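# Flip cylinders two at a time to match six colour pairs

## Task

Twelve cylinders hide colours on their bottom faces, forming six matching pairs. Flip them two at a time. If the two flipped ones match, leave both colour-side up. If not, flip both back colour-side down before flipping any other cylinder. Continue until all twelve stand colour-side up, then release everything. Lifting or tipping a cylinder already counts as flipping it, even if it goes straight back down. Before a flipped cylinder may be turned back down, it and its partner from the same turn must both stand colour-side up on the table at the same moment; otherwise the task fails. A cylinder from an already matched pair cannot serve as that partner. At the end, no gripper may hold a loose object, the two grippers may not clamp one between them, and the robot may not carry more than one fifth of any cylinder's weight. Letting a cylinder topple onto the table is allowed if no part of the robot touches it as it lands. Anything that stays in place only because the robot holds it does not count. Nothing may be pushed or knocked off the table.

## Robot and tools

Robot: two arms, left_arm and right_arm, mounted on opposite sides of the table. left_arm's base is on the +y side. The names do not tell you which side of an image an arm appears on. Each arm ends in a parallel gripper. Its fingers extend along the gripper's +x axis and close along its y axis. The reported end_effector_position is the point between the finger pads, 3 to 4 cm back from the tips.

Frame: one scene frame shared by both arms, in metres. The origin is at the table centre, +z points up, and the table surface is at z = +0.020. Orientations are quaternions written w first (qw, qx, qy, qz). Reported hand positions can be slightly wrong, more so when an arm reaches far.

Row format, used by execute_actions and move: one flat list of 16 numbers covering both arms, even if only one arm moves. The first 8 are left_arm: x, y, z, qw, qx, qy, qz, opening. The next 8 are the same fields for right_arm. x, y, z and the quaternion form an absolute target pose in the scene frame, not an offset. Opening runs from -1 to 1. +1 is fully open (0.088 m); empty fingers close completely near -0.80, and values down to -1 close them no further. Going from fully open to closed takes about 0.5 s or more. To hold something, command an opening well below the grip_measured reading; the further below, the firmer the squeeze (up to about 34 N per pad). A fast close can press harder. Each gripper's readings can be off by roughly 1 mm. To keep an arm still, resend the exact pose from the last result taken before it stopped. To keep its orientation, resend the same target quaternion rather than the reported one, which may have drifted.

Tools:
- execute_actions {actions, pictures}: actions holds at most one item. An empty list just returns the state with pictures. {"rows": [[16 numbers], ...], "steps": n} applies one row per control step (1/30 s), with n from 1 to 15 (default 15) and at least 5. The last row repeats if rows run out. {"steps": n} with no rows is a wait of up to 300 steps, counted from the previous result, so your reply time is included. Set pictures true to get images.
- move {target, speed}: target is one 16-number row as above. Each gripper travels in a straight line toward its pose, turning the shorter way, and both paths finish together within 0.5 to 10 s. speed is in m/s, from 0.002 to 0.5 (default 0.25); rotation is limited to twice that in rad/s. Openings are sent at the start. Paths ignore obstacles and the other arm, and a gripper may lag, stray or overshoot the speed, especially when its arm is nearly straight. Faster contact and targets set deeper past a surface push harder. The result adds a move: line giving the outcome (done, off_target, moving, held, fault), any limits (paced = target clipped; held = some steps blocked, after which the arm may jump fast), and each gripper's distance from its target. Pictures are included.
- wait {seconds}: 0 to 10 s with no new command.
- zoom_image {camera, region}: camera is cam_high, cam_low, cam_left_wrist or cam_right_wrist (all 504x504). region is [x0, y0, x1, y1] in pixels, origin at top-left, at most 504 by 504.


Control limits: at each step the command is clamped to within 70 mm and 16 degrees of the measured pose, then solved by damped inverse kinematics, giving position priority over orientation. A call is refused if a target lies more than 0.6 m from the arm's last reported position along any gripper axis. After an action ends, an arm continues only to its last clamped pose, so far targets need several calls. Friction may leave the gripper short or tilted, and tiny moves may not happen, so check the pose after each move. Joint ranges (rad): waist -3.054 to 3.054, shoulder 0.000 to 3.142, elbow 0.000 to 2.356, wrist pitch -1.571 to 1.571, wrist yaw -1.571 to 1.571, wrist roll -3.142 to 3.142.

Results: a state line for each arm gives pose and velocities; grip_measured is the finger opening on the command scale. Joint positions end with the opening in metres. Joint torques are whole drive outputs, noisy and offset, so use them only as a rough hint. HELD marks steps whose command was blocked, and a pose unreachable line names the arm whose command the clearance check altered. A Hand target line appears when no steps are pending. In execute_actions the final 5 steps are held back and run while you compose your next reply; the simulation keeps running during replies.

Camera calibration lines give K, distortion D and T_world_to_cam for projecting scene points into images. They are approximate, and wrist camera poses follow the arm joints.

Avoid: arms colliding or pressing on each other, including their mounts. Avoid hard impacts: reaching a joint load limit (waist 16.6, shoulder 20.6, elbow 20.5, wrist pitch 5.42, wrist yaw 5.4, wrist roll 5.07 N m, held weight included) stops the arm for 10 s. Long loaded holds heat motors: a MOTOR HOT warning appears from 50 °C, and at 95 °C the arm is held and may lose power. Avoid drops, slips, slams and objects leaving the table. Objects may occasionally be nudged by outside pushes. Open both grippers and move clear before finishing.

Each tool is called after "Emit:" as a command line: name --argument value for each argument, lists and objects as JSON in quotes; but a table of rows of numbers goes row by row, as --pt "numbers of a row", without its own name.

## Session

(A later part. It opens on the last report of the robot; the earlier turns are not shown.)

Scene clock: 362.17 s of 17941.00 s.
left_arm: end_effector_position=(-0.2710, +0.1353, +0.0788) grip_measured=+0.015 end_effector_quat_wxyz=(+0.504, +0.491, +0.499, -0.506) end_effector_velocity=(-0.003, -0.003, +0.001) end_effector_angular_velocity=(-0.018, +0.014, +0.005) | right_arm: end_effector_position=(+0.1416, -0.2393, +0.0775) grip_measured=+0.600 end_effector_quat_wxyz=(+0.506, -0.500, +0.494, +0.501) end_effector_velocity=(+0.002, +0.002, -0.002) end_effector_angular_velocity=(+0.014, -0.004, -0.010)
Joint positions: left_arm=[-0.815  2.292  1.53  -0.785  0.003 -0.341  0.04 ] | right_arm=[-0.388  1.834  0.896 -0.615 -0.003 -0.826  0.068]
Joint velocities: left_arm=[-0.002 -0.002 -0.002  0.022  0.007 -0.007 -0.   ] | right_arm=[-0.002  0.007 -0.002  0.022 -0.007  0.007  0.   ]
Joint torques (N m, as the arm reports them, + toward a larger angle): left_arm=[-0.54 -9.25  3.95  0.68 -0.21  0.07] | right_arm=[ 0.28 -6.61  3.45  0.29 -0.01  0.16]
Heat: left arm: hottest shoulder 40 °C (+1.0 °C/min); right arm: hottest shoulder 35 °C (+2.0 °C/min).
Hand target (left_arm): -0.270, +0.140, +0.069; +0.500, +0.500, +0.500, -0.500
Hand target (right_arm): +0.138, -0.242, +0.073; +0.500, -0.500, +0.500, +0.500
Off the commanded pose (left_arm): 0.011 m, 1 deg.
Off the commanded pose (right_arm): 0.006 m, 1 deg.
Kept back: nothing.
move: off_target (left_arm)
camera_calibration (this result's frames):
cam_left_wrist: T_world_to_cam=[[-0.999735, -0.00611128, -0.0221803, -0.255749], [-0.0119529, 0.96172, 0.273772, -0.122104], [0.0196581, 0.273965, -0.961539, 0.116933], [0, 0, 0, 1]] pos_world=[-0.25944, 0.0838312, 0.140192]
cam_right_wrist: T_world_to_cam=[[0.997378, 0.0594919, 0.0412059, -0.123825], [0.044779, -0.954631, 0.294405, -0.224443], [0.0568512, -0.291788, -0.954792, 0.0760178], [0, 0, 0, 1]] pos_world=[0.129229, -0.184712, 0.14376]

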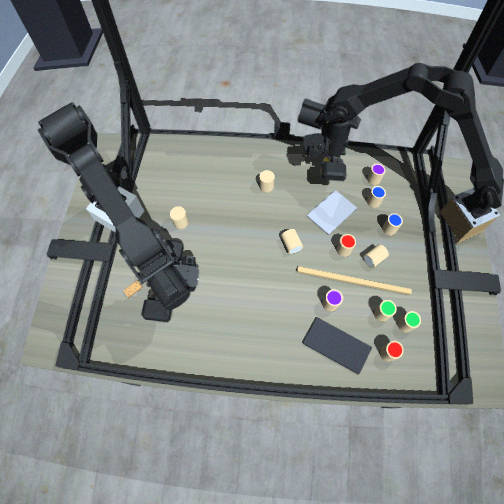

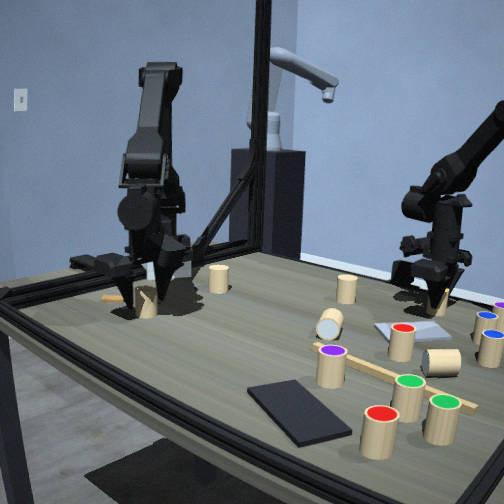

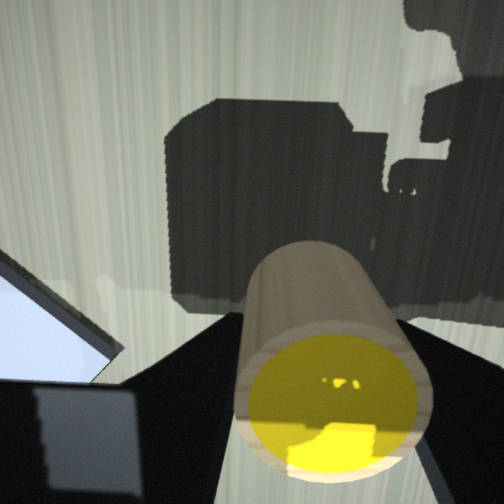

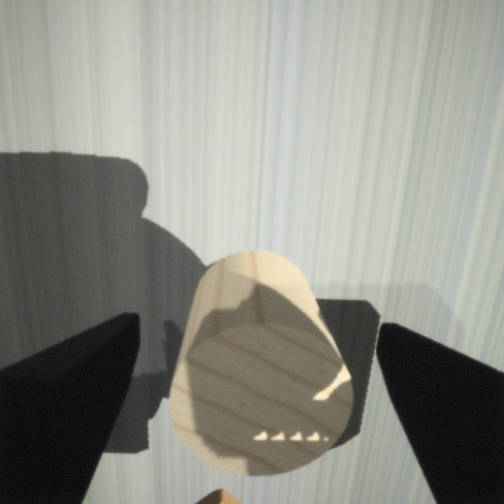

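Emit:
execute_actions --actions '[{"rows":[[-0.27,0.138,0.073,0.5,0.5,0.5,-0.5,0.6,0.139,-0.238,0.077,0.5,-0.5,0.5,0.5,-0.3]],"steps":14}]'

Emit:
move --target '[-0.27,0.138,0.17,0.5,0.5,0.5,-0.5,0.6,0.139,-0.238,0.17,0.5,-0.5,0.5,0.5,-0.3]' --speed 0.3

Emit:
move --target '[-0.003,0.11,0.291,0.707,0,0,-0.707,1,0,-0.03,0.28,0.5,0.5,0.5,0.5,-0.3]' --speed 0.5

Emit:
move --target '[-0.002,0.02,0.29,0.707,0,0,-0.707,1,0,-0.03,0.28,0.5,0.5,0.5,0.5,-0.3]' --speed 0.2

Emit:
execute_actions --actions '[{"rows":[[-0.002,0.02,0.29,0.707,0,0,-0.707,-0.3,0,-0.03,0.28,0.5,0.5,0.5,0.5,-0.3]],"steps":15}]'

Emit:
execute_actions --actions '[{"rows":[[-0.002,0.02,0.29,0.707,0,0,-0.707,-0.3,0,-0.03,0.28,0.5,0.5,0.5,0.5,0.6]],"steps":12}]'

Emit:
move --target '[0,0.08,0.293,0.707,0,0,-0.707,-0.3,0,-0.07,0.28,0.5,0.5,0.5,0.5,0.6]' --speed 0.3

Emit:
move --target '[-0.27,0.21,0.17,0.5,0.5,0.5,-0.5,-0.3,-0.063,-0.253,0.155,0.5,-0.5,0.5,0.5,0.6]' --speed 0.5

Scene clock: 362.93 s of 17941.00 s.
left_arm: end_effector_position=(-0.2702, +0.1372, +0.0780) grip_measured=+0.532 end_effector_quat_wxyz=(+0.502, +0.494, +0.500, -0.504) end_effector_velocity=(+0.003, +0.001, +0.000) end_effector_angular_velocity=(-0.000, -0.023, -0.009) | right_arm: end_effector_position=(+0.1384, -0.2396, +0.0775) grip_measured=+0.022 end_effector_quat_wxyz=(+0.501, -0.500, +0.498, +0.501) end_effector_velocity=(-0.009, -0.006, +0.001) end_effector_angular_velocity=(-0.026, +0.039, -0.005)
Joint positions: left_arm=[-0.815  2.294  1.53  -0.793  0.003 -0.34   0.065] | right_arm=[-0.38   1.836  0.897 -0.629 -0.001 -0.82   0.04 ]
Joint velocities: left_arm=[-0.002 -0.002 -0.002 -0.007 -0.022  0.007  0.026] | right_arm=[ 0.002 -0.007 -0.002 -0.051 -0.007  0.007 -0.   ]
Joint torques (N m, as the arm reports them, + toward a larger angle): left_arm=[ 0.1  -9.39  5.45  0.3  -0.18  0.14] | right_arm=[ 0.29 -6.95  5.73 -0.04 -0.07  0.17]
Heat: left arm: hottest shoulder 40 °C (+1.0 °C/min); right arm: hottest shoulder 35 °C (+2.0 °C/min).
Steps of this call (steps 1 to 14: nothing new was sent; steps 15 to 23: the first 9 steps of this action). Readings (end_effector_position):
15: left_arm (-0.2710, +0.1352, +0.0788) | right_arm (+0.1415, -0.2391, +0.0771)
16: left_arm (-0.2710, +0.1352, +0.0788) | right_arm (+0.1407, -0.2391, +0.0771)
18: left_arm (-0.2706, +0.1360, +0.0786) | right_arm (+0.1390, -0.2396, +0.0771)
22: left_arm (-0.2703, +0.1370, +0.0780) | right_arm (+0.1387, -0.2394, +0.0775)
23: the state above

Scene clock: 364.30 s of 17941.00 s.
left_arm: end_effector_position=(-0.2691, +0.1404, +0.1653) grip_measured=+0.600 end_effector_quat_wxyz=(+0.498, +0.502, +0.504, -0.496) end_effector_velocity=(-0.000, -0.001, +0.003) end_effector_angular_velocity=(-0.005, -0.006, +0.005) | right_arm: end_effector_position=(+0.1384, -0.2395, +0.1646) grip_measured=+0.022 end_effector_quat_wxyz=(+0.494, -0.500, +0.505, +0.501) end_effector_velocity=(-0.005, -0.001, +0.004) end_effector_angular_velocity=(+0.001, +0.031, +0.005)
Joint positions: left_arm=[-0.815  2.174  1.701 -1.109  0.003 -0.34   0.068] | right_arm=[-0.38   1.678  1.104 -1.012 -0.001 -0.819  0.04 ]
Joint velocities: left_arm=[-0.002 -0.002  0.007 -0.007 -0.007 -0.007 -0.   ] | right_arm=[-0.002 -0.002  0.012 -0.037 -0.022 -0.007 -0.   ]
Joint torques (N m, as the arm reports them, + toward a larger angle): left_arm=[ -0.24 -12.16   6.41   0.15  -0.16   0.13] | right_arm=[ 0.27 -8.97  6.9  -0.12 -0.06  0.18]
Heat: left arm: hottest shoulder 40 °C (+1.0 °C/min); right arm: hottest shoulder 35 °C (+2.0 °C/min).
Hand target (left_arm): -0.270, +0.138, +0.170; +0.500, +0.500, +0.500, -0.500
Hand target (right_arm): +0.140, -0.237, +0.170; +0.500, -0.500, +0.500, +0.500
Off your previous action's commanded pose (left_arm): 0.005 m, 1 deg at its last step (step 5 of this call).
Off your previous action's commanded pose (right_arm): 0.002 m, 0 deg at its last step (step 5 of this call).
Off the commanded pose (left_arm): 0.005 m, 1 deg.
Off the commanded pose (right_arm): 0.006 m, 1 deg.
Kept back: nothing.
move: done
camera_calibration (this result's frames):
cam_left_wrist: T_world_to_cam=[[-0.999406, -0.00365659, -0.0342541, -0.250224], [-0.0139446, 0.952184, 0.305208, -0.155069], [0.0315001, 0.305505, -0.951669, 0.195863], [0, 0, 0, 1]] pos_world=[-0.258408, 0.0869018, 0.225153]
cam_right_wrist: T_world_to_cam=[[0.997961, 0.0613158, 0.0177022, -0.12005], [0.052619, -0.947485, 0.315443, -0.252966], [0.0361141, -0.313868, -0.948779, 0.155872], [0, 0, 0, 1]] pos_world=[0.127487, -0.183397, 0.22981]

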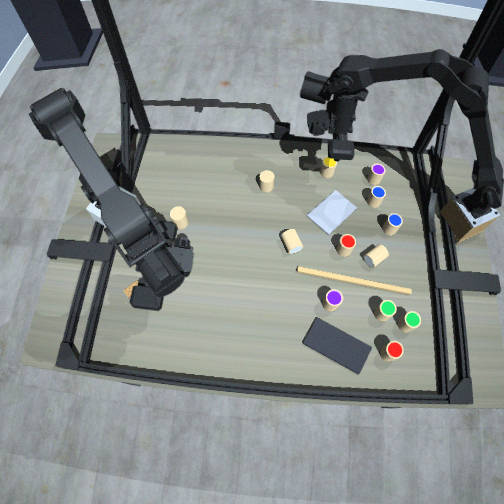

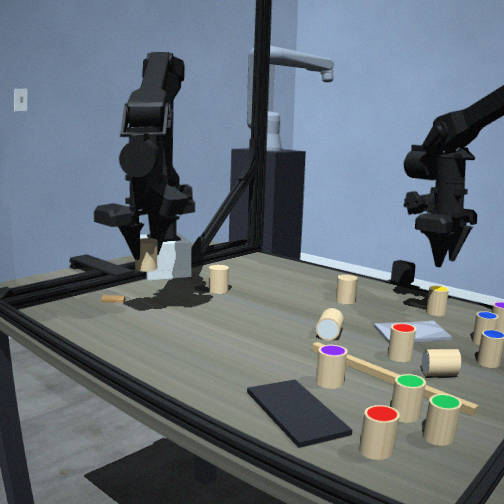

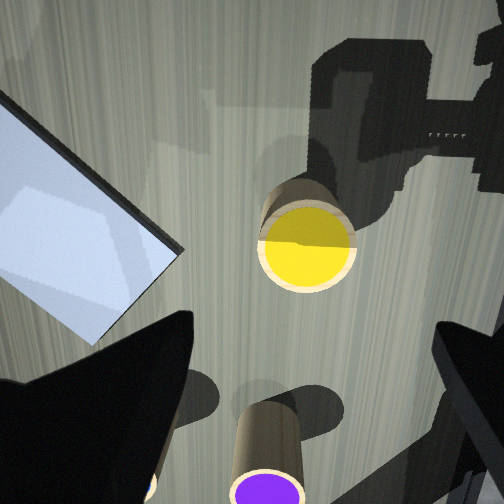

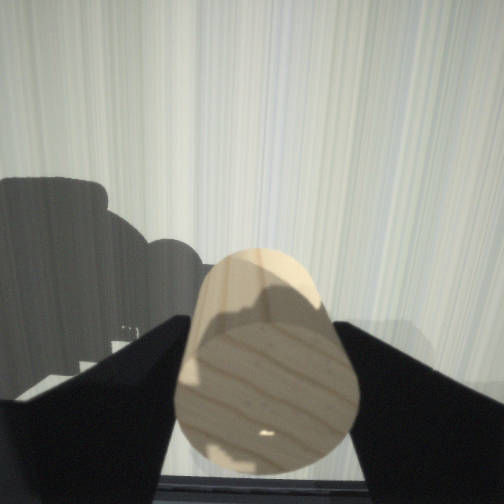

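Scene clock: 367.13 s of 17941.00 s.
left_arm: end_effector_position=(-0.0021, +0.1102, +0.3007) grip_measured=+1.000 end_effector_quat_wxyz=(+0.704, +0.002, -0.014, -0.710) end_effector_velocity=(+0.002, -0.000, -0.000) end_effector_angular_velocity=(-0.002, +0.021, +0.019) | right_arm: end_effector_position=(+0.0020, -0.0289, +0.2848) grip_measured=+0.022 end_effector_quat_wxyz=(+0.505, +0.500, +0.490, +0.505) end_effector_velocity=(-0.002, -0.000, -0.004) end_effector_angular_velocity=(-0.007, -0.005, -0.000)
Joint positions: left_arm=[-0.023  1.738  0.657  1.1    0.464  0.015  0.088] | right_arm=[ 0.174  1.585  0.524  1.072 -0.253  1.553  0.04 ]
Joint velocities: left_arm=[-0.002  0.002 -0.002  0.007 -0.022 -0.022 -0.   ] | right_arm=[ 0.007  0.007 -0.007  0.007  0.007 -0.007 -0.   ]
Joint torques (N m, as the arm reports them, + toward a larger angle): left_arm=[ 0.18 -5.8   4.41  1.84  0.05 -0.05] | right_arm=[ 0.29 -5.89  4.6   1.63  0.04  0.15]
Heat: left arm: hottest shoulder 40 °C (+0.0 °C/min); right arm: hottest shoulder 35 °C (+2.0 °C/min).
Hand target (left_arm): -0.002, +0.111, +0.293; +0.704, +0.004, -0.005, -0.710
Hand target (right_arm): +0.001, -0.030, +0.279; +0.506, +0.500, +0.495, +0.500
Off the commanded pose (left_arm): 0.010 m, 2 deg.
Off the commanded pose (right_arm): 0.005 m, 1 deg.
Kept back: nothing.
move: off_target (left_arm)
camera_calibration (this result's frames):
cam_left_wrist: T_world_to_cam=[[-0.999408, -0.0251792, -0.0234559, 0.0203013], [0.015568, 0.277055, -0.960728, 0.29119], [0.030689, -0.960524, -0.276498, 0.261969], [0, 0, 0, 1]] pos_world=[0.0077165, 0.171463, 0.352664]
cam_right_wrist: T_world_to_cam=[[0.0787966, -0.0195931, -0.996698, 0.289487], [-0.952321, -0.297089, -0.0694481, 0.0461957], [-0.294748, 0.954649, -0.0420685, 0.120022], [0, 0, 0, 1]] pos_world=[0.0565587, -0.0951827, 0.296788]

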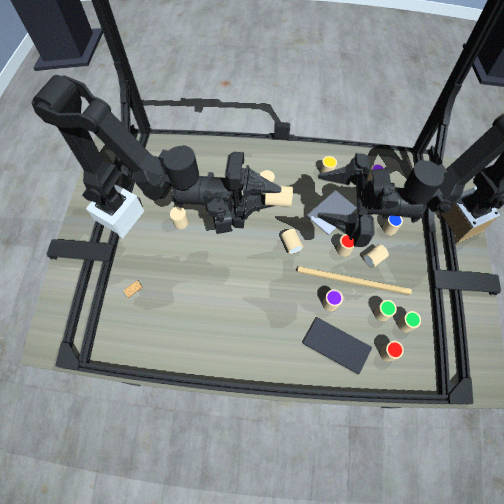

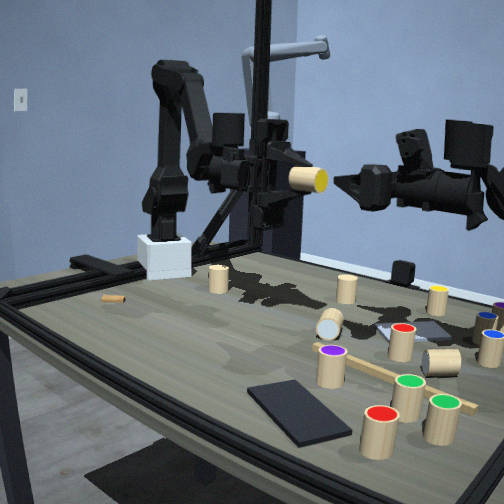

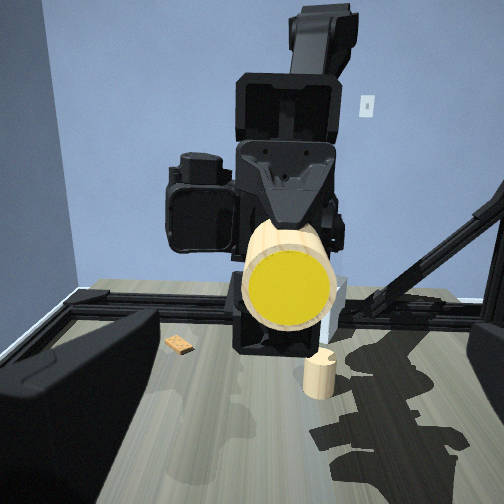

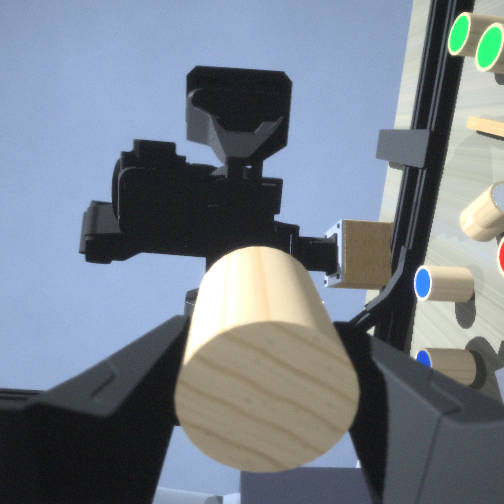

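Scene clock: 368.20 s of 17941.00 s.
left_arm: end_effector_position=(-0.0023, +0.0236, +0.2942) grip_measured=+1.000 end_effector_quat_wxyz=(+0.707, -0.001, -0.005, -0.707) end_effector_velocity=(-0.002, -0.002, +0.001) end_effector_angular_velocity=(-0.007, +0.005, -0.010) | right_arm: end_effector_position=(+0.0011, -0.0289, +0.2845) grip_measured=+0.022 end_effector_quat_wxyz=(+0.500, +0.501, +0.494, +0.504) end_effector_velocity=(-0.000, -0.001, +0.002) end_effector_angular_velocity=(+0.007, -0.009, +0.005)
Joint positions: left_arm=[-0.128  1.992  0.995  1.005  0.352  0.002  0.088] | right_arm=[ 0.174  1.585  0.523  1.072 -0.259  1.565  0.04 ]
Joint velocities: left_arm=[-0.002  0.007  0.007  0.007  0.007 -0.007  0.   ] | right_arm=[-0.002 -0.002 -0.002  0.007 -0.007 -0.007 -0.   ]
Joint torques (N m, as the arm reports them, + toward a larger angle): left_arm=[-0.2  -8.26  6.78  1.45 -0.12 -0.1 ] | right_arm=[ 0.06 -6.48  4.55  1.49 -0.12  0.12]
Heat: left arm: hottest shoulder 40 °C (+0.0 °C/min); right arm: hottest shoulder 35 °C (+2.0 °C/min).
Hand target (left_arm): -0.002, +0.020, +0.290; +0.707, -0.001, -0.000, -0.707
Hand target (right_arm): +0.000, -0.030, +0.280; +0.500, +0.500, +0.500, +0.500
Off the commanded pose (left_arm): 0.006 m, 1 deg.
Off the commanded pose (right_arm): 0.005 m, 1 deg.
Kept back: nothing.
move: done
camera_calibration (this result's frames):
cam_left_wrist: T_world_to_cam=[[-0.999434, -0.0332607, -0.00513012, 0.0125867], [-0.00459831, 0.285969, -0.958228, 0.307896], [0.0333384, -0.957662, -0.28596, 0.179722], [0, 0, 0, 1]] pos_world=[0.00800377, 0.0844823, 0.346493]
cam_right_wrist: T_world_to_cam=[[0.0666153, -0.0198122, -0.997582, 0.289521], [-0.951233, -0.303065, -0.0575013, 0.0417089], [-0.301193, 0.952764, -0.0390348, 0.118855], [0, 0, 0, 1]] pos_world=[0.0561866, -0.0948639, 0.295858]

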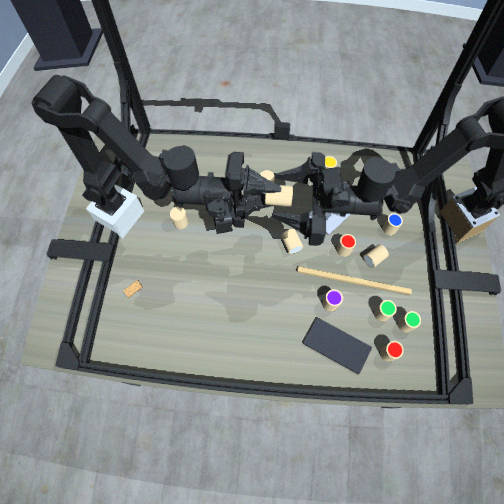

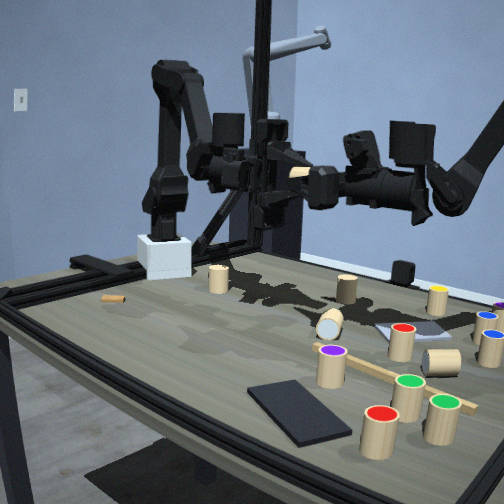

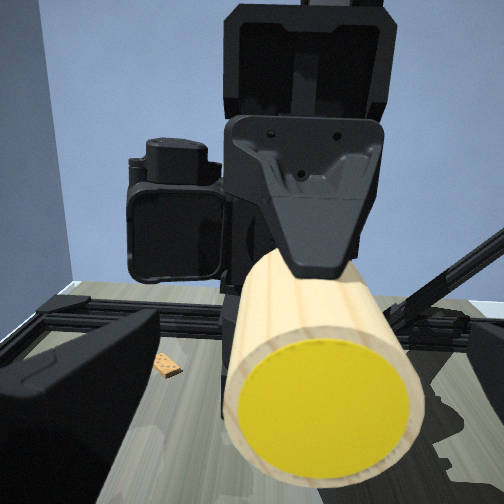

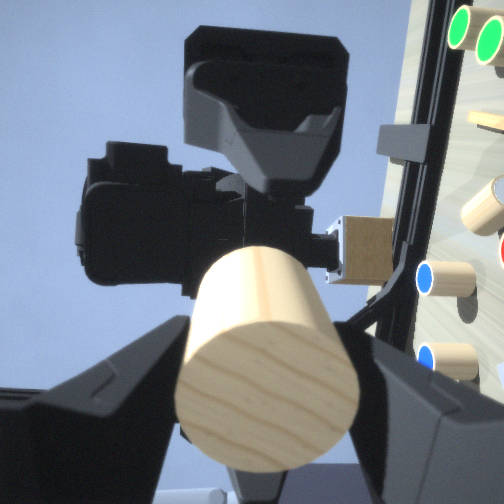

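Scene clock: 368.53 s of 17941.00 s.
left_arm: end_effector_position=(-0.0015, +0.0234, +0.2939) grip_measured=+0.015 end_effector_quat_wxyz=(+0.708, -0.001, -0.004, -0.706) end_effector_velocity=(+0.002, -0.001, +0.001) end_effector_angular_velocity=(+0.002, +0.008, +0.019) | right_arm: end_effector_position=(+0.0001, -0.0288, +0.2845) grip_measured=+0.022 end_effector_quat_wxyz=(+0.499, +0.500, +0.496, +0.505) end_effector_velocity=(-0.000, -0.001, -0.002) end_effector_angular_velocity=(-0.007, -0.006, +0.005)
Joint positions: left_arm=[-0.127  1.993  0.997  1.003  0.349  0.002  0.04 ] | right_arm=[ 0.175  1.585  0.523  1.072 -0.263  1.565  0.04 ]
Joint velocities: left_arm=[-0.002 -0.002  0.002 -0.007 -0.022 -0.007 -0.   ] | right_arm=[-0.002 -0.002 -0.002 -0.007 -0.007 -0.007 -0.   ]
Joint torques (N m, as the arm reports them, + toward a larger angle): left_arm=[-0.28 -8.3   6.67  1.52  0.04  0.  ] | right_arm=[-0.03 -6.51  4.6   1.5  -0.02  0.12]
Heat: left arm: hottest shoulder 40 °C (+0.0 °C/min); right arm: hottest shoulder 35 °C (+2.0 °C/min).
Steps of this call (steps 1 to 10: the first 10 steps of this action). Readings (end_effector_position):
1: left_arm (-0.0022, +0.0235, +0.2940) | right_arm (+0.0011, -0.0289, +0.2845)
2: left_arm (-0.0022, +0.0235, +0.2939) | right_arm (+0.0011, -0.0289, +0.2845)
4: left_arm (-0.0022, +0.0234, +0.2938) | right_arm (+0.0011, -0.0289, +0.2845)
8: left_arm (-0.0018, +0.0233, +0.2939) | right_arm (+0.0005, -0.0289, +0.2845)
10: the state above

Scene clock: 368.93 s of 17941.00 s.
left_arm: end_effector_position=(-0.0014, +0.0232, +0.2928) grip_measured=+0.015 end_effector_quat_wxyz=(+0.708, -0.000, -0.003, -0.706) end_effector_velocity=(-0.003, +0.001, -0.002) end_effector_angular_velocity=(+0.016, +0.013, -0.010) | right_arm: end_effector_position=(+0.0001, -0.0288, +0.2846) grip_measured=+0.495 end_effector_quat_wxyz=(+0.499, +0.500, +0.496, +0.505) end_effector_velocity=(-0.004, -0.000, -0.002) end_effector_angular_velocity=(-0.007, -0.020, +0.024)
Joint positions: left_arm=[-0.127  1.994  0.997  1.001  0.349  0.002  0.04 ] | right_arm=[ 0.175  1.585  0.523  1.073 -0.263  1.566  0.063]
Joint velocities: left_arm=[-0.002 -0.007 -0.002 -0.022  0.007 -0.007  0.   ] | right_arm=[ 0.002 -0.002 -0.002 -0.007 -0.022 -0.022  0.062]
Joint torques (N m, as the arm reports them, + toward a larger angle): left_arm=[-0.33 -8.29  6.6   1.61 -0.01 -0.08] | right_arm=[-0.05 -6.52  4.58  1.49 -0.02  0.13]
Heat: left arm: hottest shoulder 40 °C (+0.0 °C/min); right arm: hottest shoulder 35 °C (+2.0 °C/min).
Off your previous action's commanded pose (left_arm): 0.005 m, 1 deg at its last step (step 5 of this call).
Off your previous action's commanded pose (right_arm): 0.005 m, 1 deg at its last step (step 5 of this call).
Steps of this call (steps 1 to 5: the last 5 steps of your previous action; steps 6 to 12: the first 7 steps of this action). Readings (end_effector_position):
6: left_arm (-0.0015, +0.0233, +0.2940) | right_arm (+0.0001, -0.0288, +0.2845)
7: left_arm (-0.0015, +0.0233, +0.2940) | right_arm (+0.0001, -0.0288, +0.2845)
9: left_arm (-0.0015, +0.0232, +0.2934) | right_arm (+0.0001, -0.0288, +0.2846)
12: the state above

Scene clock: 370.37 s of 17941.00 s.
left_arm: end_effector_position=(+0.0005, +0.0766, +0.2907) grip_measured=+0.015 end_effector_quat_wxyz=(+0.707, +0.002, +0.002, -0.707) end_effector_velocity=(-0.001, +0.003, +0.005) end_effector_angular_velocity=(-0.011, -0.012, +0.005) | right_arm: end_effector_position=(+0.0002, -0.0673, +0.2820) grip_measured=+0.600 end_effector_quat_wxyz=(+0.500, +0.500, +0.497, +0.503) end_effector_velocity=(-0.001, -0.003, +0.002) end_effector_angular_velocity=(+0.002, +0.007, +0.005)
Joint positions: left_arm=[-0.065  1.852  0.781  1.066  0.414  0.002  0.04 ] | right_arm=[ 0.131  1.442  0.384  1.063 -0.305  1.566  0.068]
Joint velocities: left_arm=[-0.002 -0.017 -0.012  0.007 -0.007  0.007 -0.   ] | right_arm=[-0.002 -0.017 -0.007 -0.007 -0.007  0.007 -0.   ]
Joint torques (N m, as the arm reports them, + toward a larger angle): left_arm=[  0.37 -10.24   3.75   1.88   0.15  -0.05] | right_arm=[-0.31 -6.72  4.37  1.17 -0.12  0.12]
Heat: left arm: hottest shoulder 40 °C (+0.0 °C/min); right arm: hottest shoulder 35 °C (+2.0 °C/min).
Hand target (left_arm): +0.000, +0.080, +0.293; +0.707, +0.000, -0.000, -0.707
Hand target (right_arm): +0.000, -0.070, +0.280; +0.500, +0.500, +0.500, +0.500
Off your previous action's commanded pose (left_arm): 0.004 m, 0 deg at its last step (step 5 of this call).
Off your previous action's commanded pose (right_arm): 0.005 m, 1 deg at its last step (step 5 of this call).
Off the commanded pose (left_arm): 0.004 m, 0 deg.
Off the commanded pose (right_arm): 0.003 m, 1 deg.
Kept back: nothing.
move: done
camera_calibration (this result's frames):
cam_left_wrist: T_world_to_cam=[[-0.999435, -0.0336043, -0.000389512, 0.0157774], [-0.00966509, 0.298515, -0.954356, 0.28737], [0.0321867, -0.953813, -0.298671, 0.232758], [0, 0, 0, 1]] pos_world=[0.0110542, 0.136754, 0.343777]
cam_right_wrist: T_world_to_cam=[[0.0652866, -0.0244384, -0.997567, 0.285984], [-0.950265, -0.306604, -0.0546797, 0.0280794], [-0.304522, 0.951523, -0.04324, 0.156218], [0, 0, 0, 1]] pos_world=[0.0555838, -0.133047, 0.293579]

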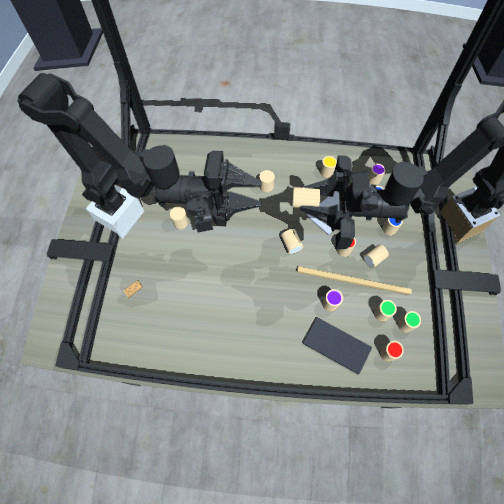

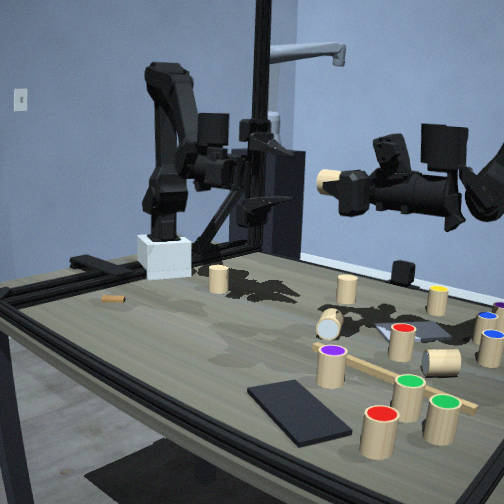

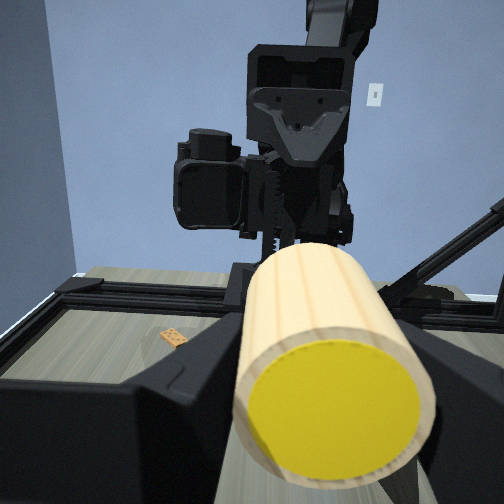

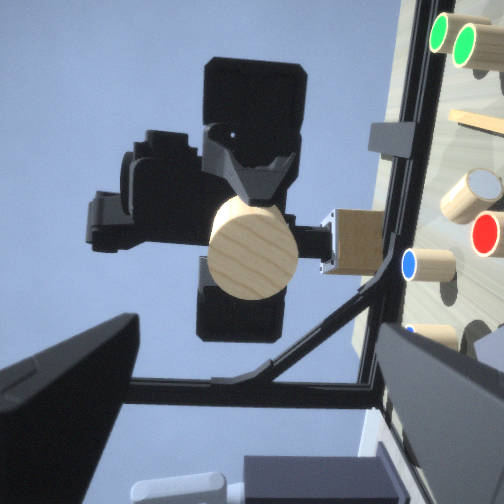

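Scene clock: 373.07 s of 17941.00 s.
left_arm: end_effector_position=(-0.2692, +0.2104, +0.1700) grip_measured=+0.015 end_effector_quat_wxyz=(+0.500, +0.494, +0.504, -0.502) end_effector_velocity=(-0.003, +0.003, +0.000) end_effector_angular_velocity=(+0.019, +0.000, -0.000) | right_arm: end_effector_position=(-0.0624, -0.2507, +0.1597) grip_measured=+0.600 end_effector_quat_wxyz=(+0.500, -0.497, +0.494, +0.509) end_effector_velocity=(+0.002, -0.006, -0.002) end_effector_angular_velocity=(-0.033, -0.021, -0.000)
Joint positions: left_arm=[-0.879  1.911  1.327 -0.978  0.009 -0.407  0.04 ] | right_arm=[ 0.401  1.257  0.71  -1.005 -0.007 -0.048  0.068]
Joint velocities: left_arm=[-0.007  0.007  0.012 -0.022  0.007 -0.007  0.   ] | right_arm=[ 0.007  0.007 -0.002 -0.022  0.022  0.007 -0.   ]
Joint torques (N m, as the arm reports them, + toward a larger angle): left_arm=[-0.38 -7.16  6.42  0.19  0.05 -0.08] | right_arm=[ 0.26 -3.25  4.77 -0.05  0.02  0.18]
Heat: left arm: hottest shoulder 40 °C (+0.0 °C/min); right arm: hottest shoulder 34 °C (+1.0 °C/min).
Hand target (left_arm): -0.272, +0.209, +0.168; +0.498, +0.496, +0.506, -0.500
Hand target (right_arm): -0.063, -0.254, +0.157; +0.496, -0.502, +0.498, +0.503
Off the commanded pose (left_arm): 0.001 m, 1 deg.
Off the commanded pose (right_arm): 0.005 m, 1 deg.
Kept back: nothing.
move: done
camera_calibration (this result's frames):
cam_left_wrist: T_world_to_cam=[[-0.999733, -0.00756153, -0.0218141, -0.251272], [-0.0135588, 0.957035, 0.289654, -0.221416], [0.0186867, 0.289872, -0.956883, 0.17966], [0, 0, 0, 1]] pos_world=[-0.257564, 0.157924, 0.230567]
cam_right_wrist: T_world_to_cam=[[0.997192, 0.0705429, 0.0251245, 0.0822265], [0.0603038, -0.955407, 0.289068, -0.248791], [0.0443958, -0.286741, -0.956979, 0.163625], [0, 0, 0, 1]] pos_world=[-0.0742568, -0.196579, 0.226437]

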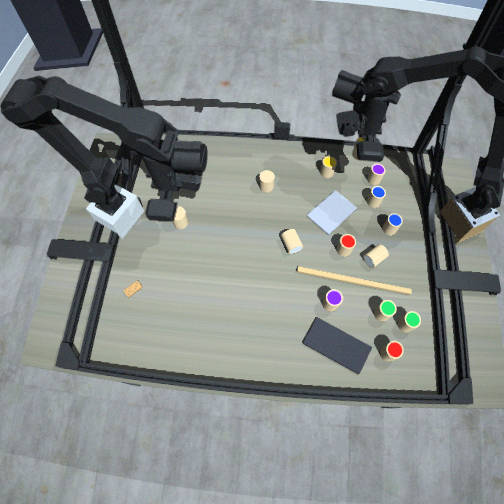

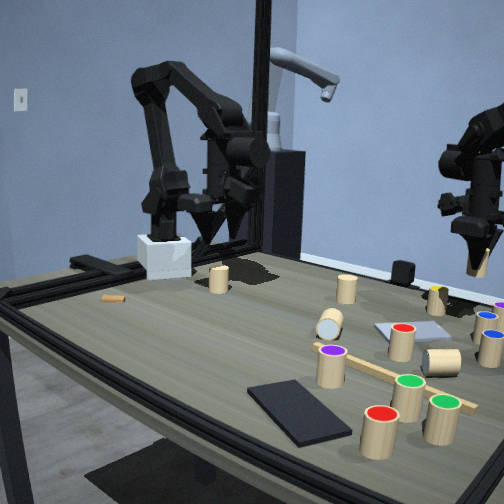

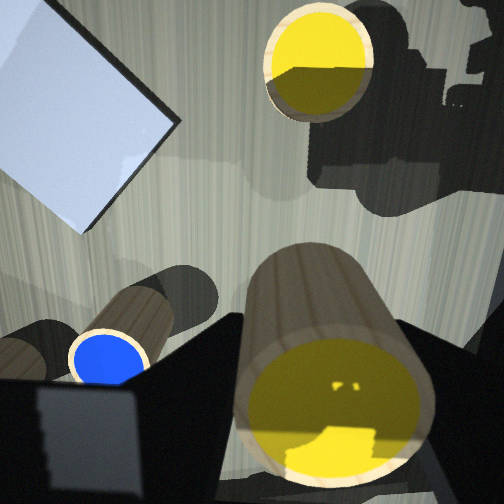

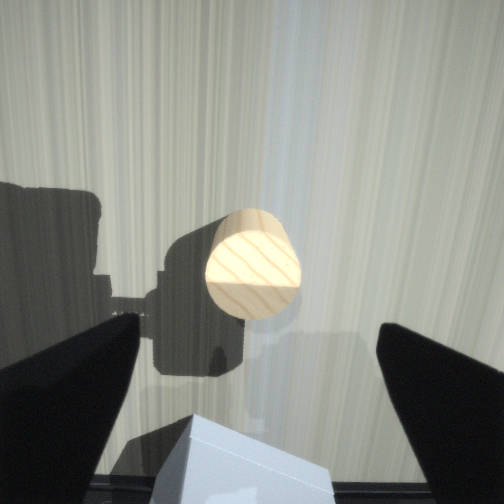

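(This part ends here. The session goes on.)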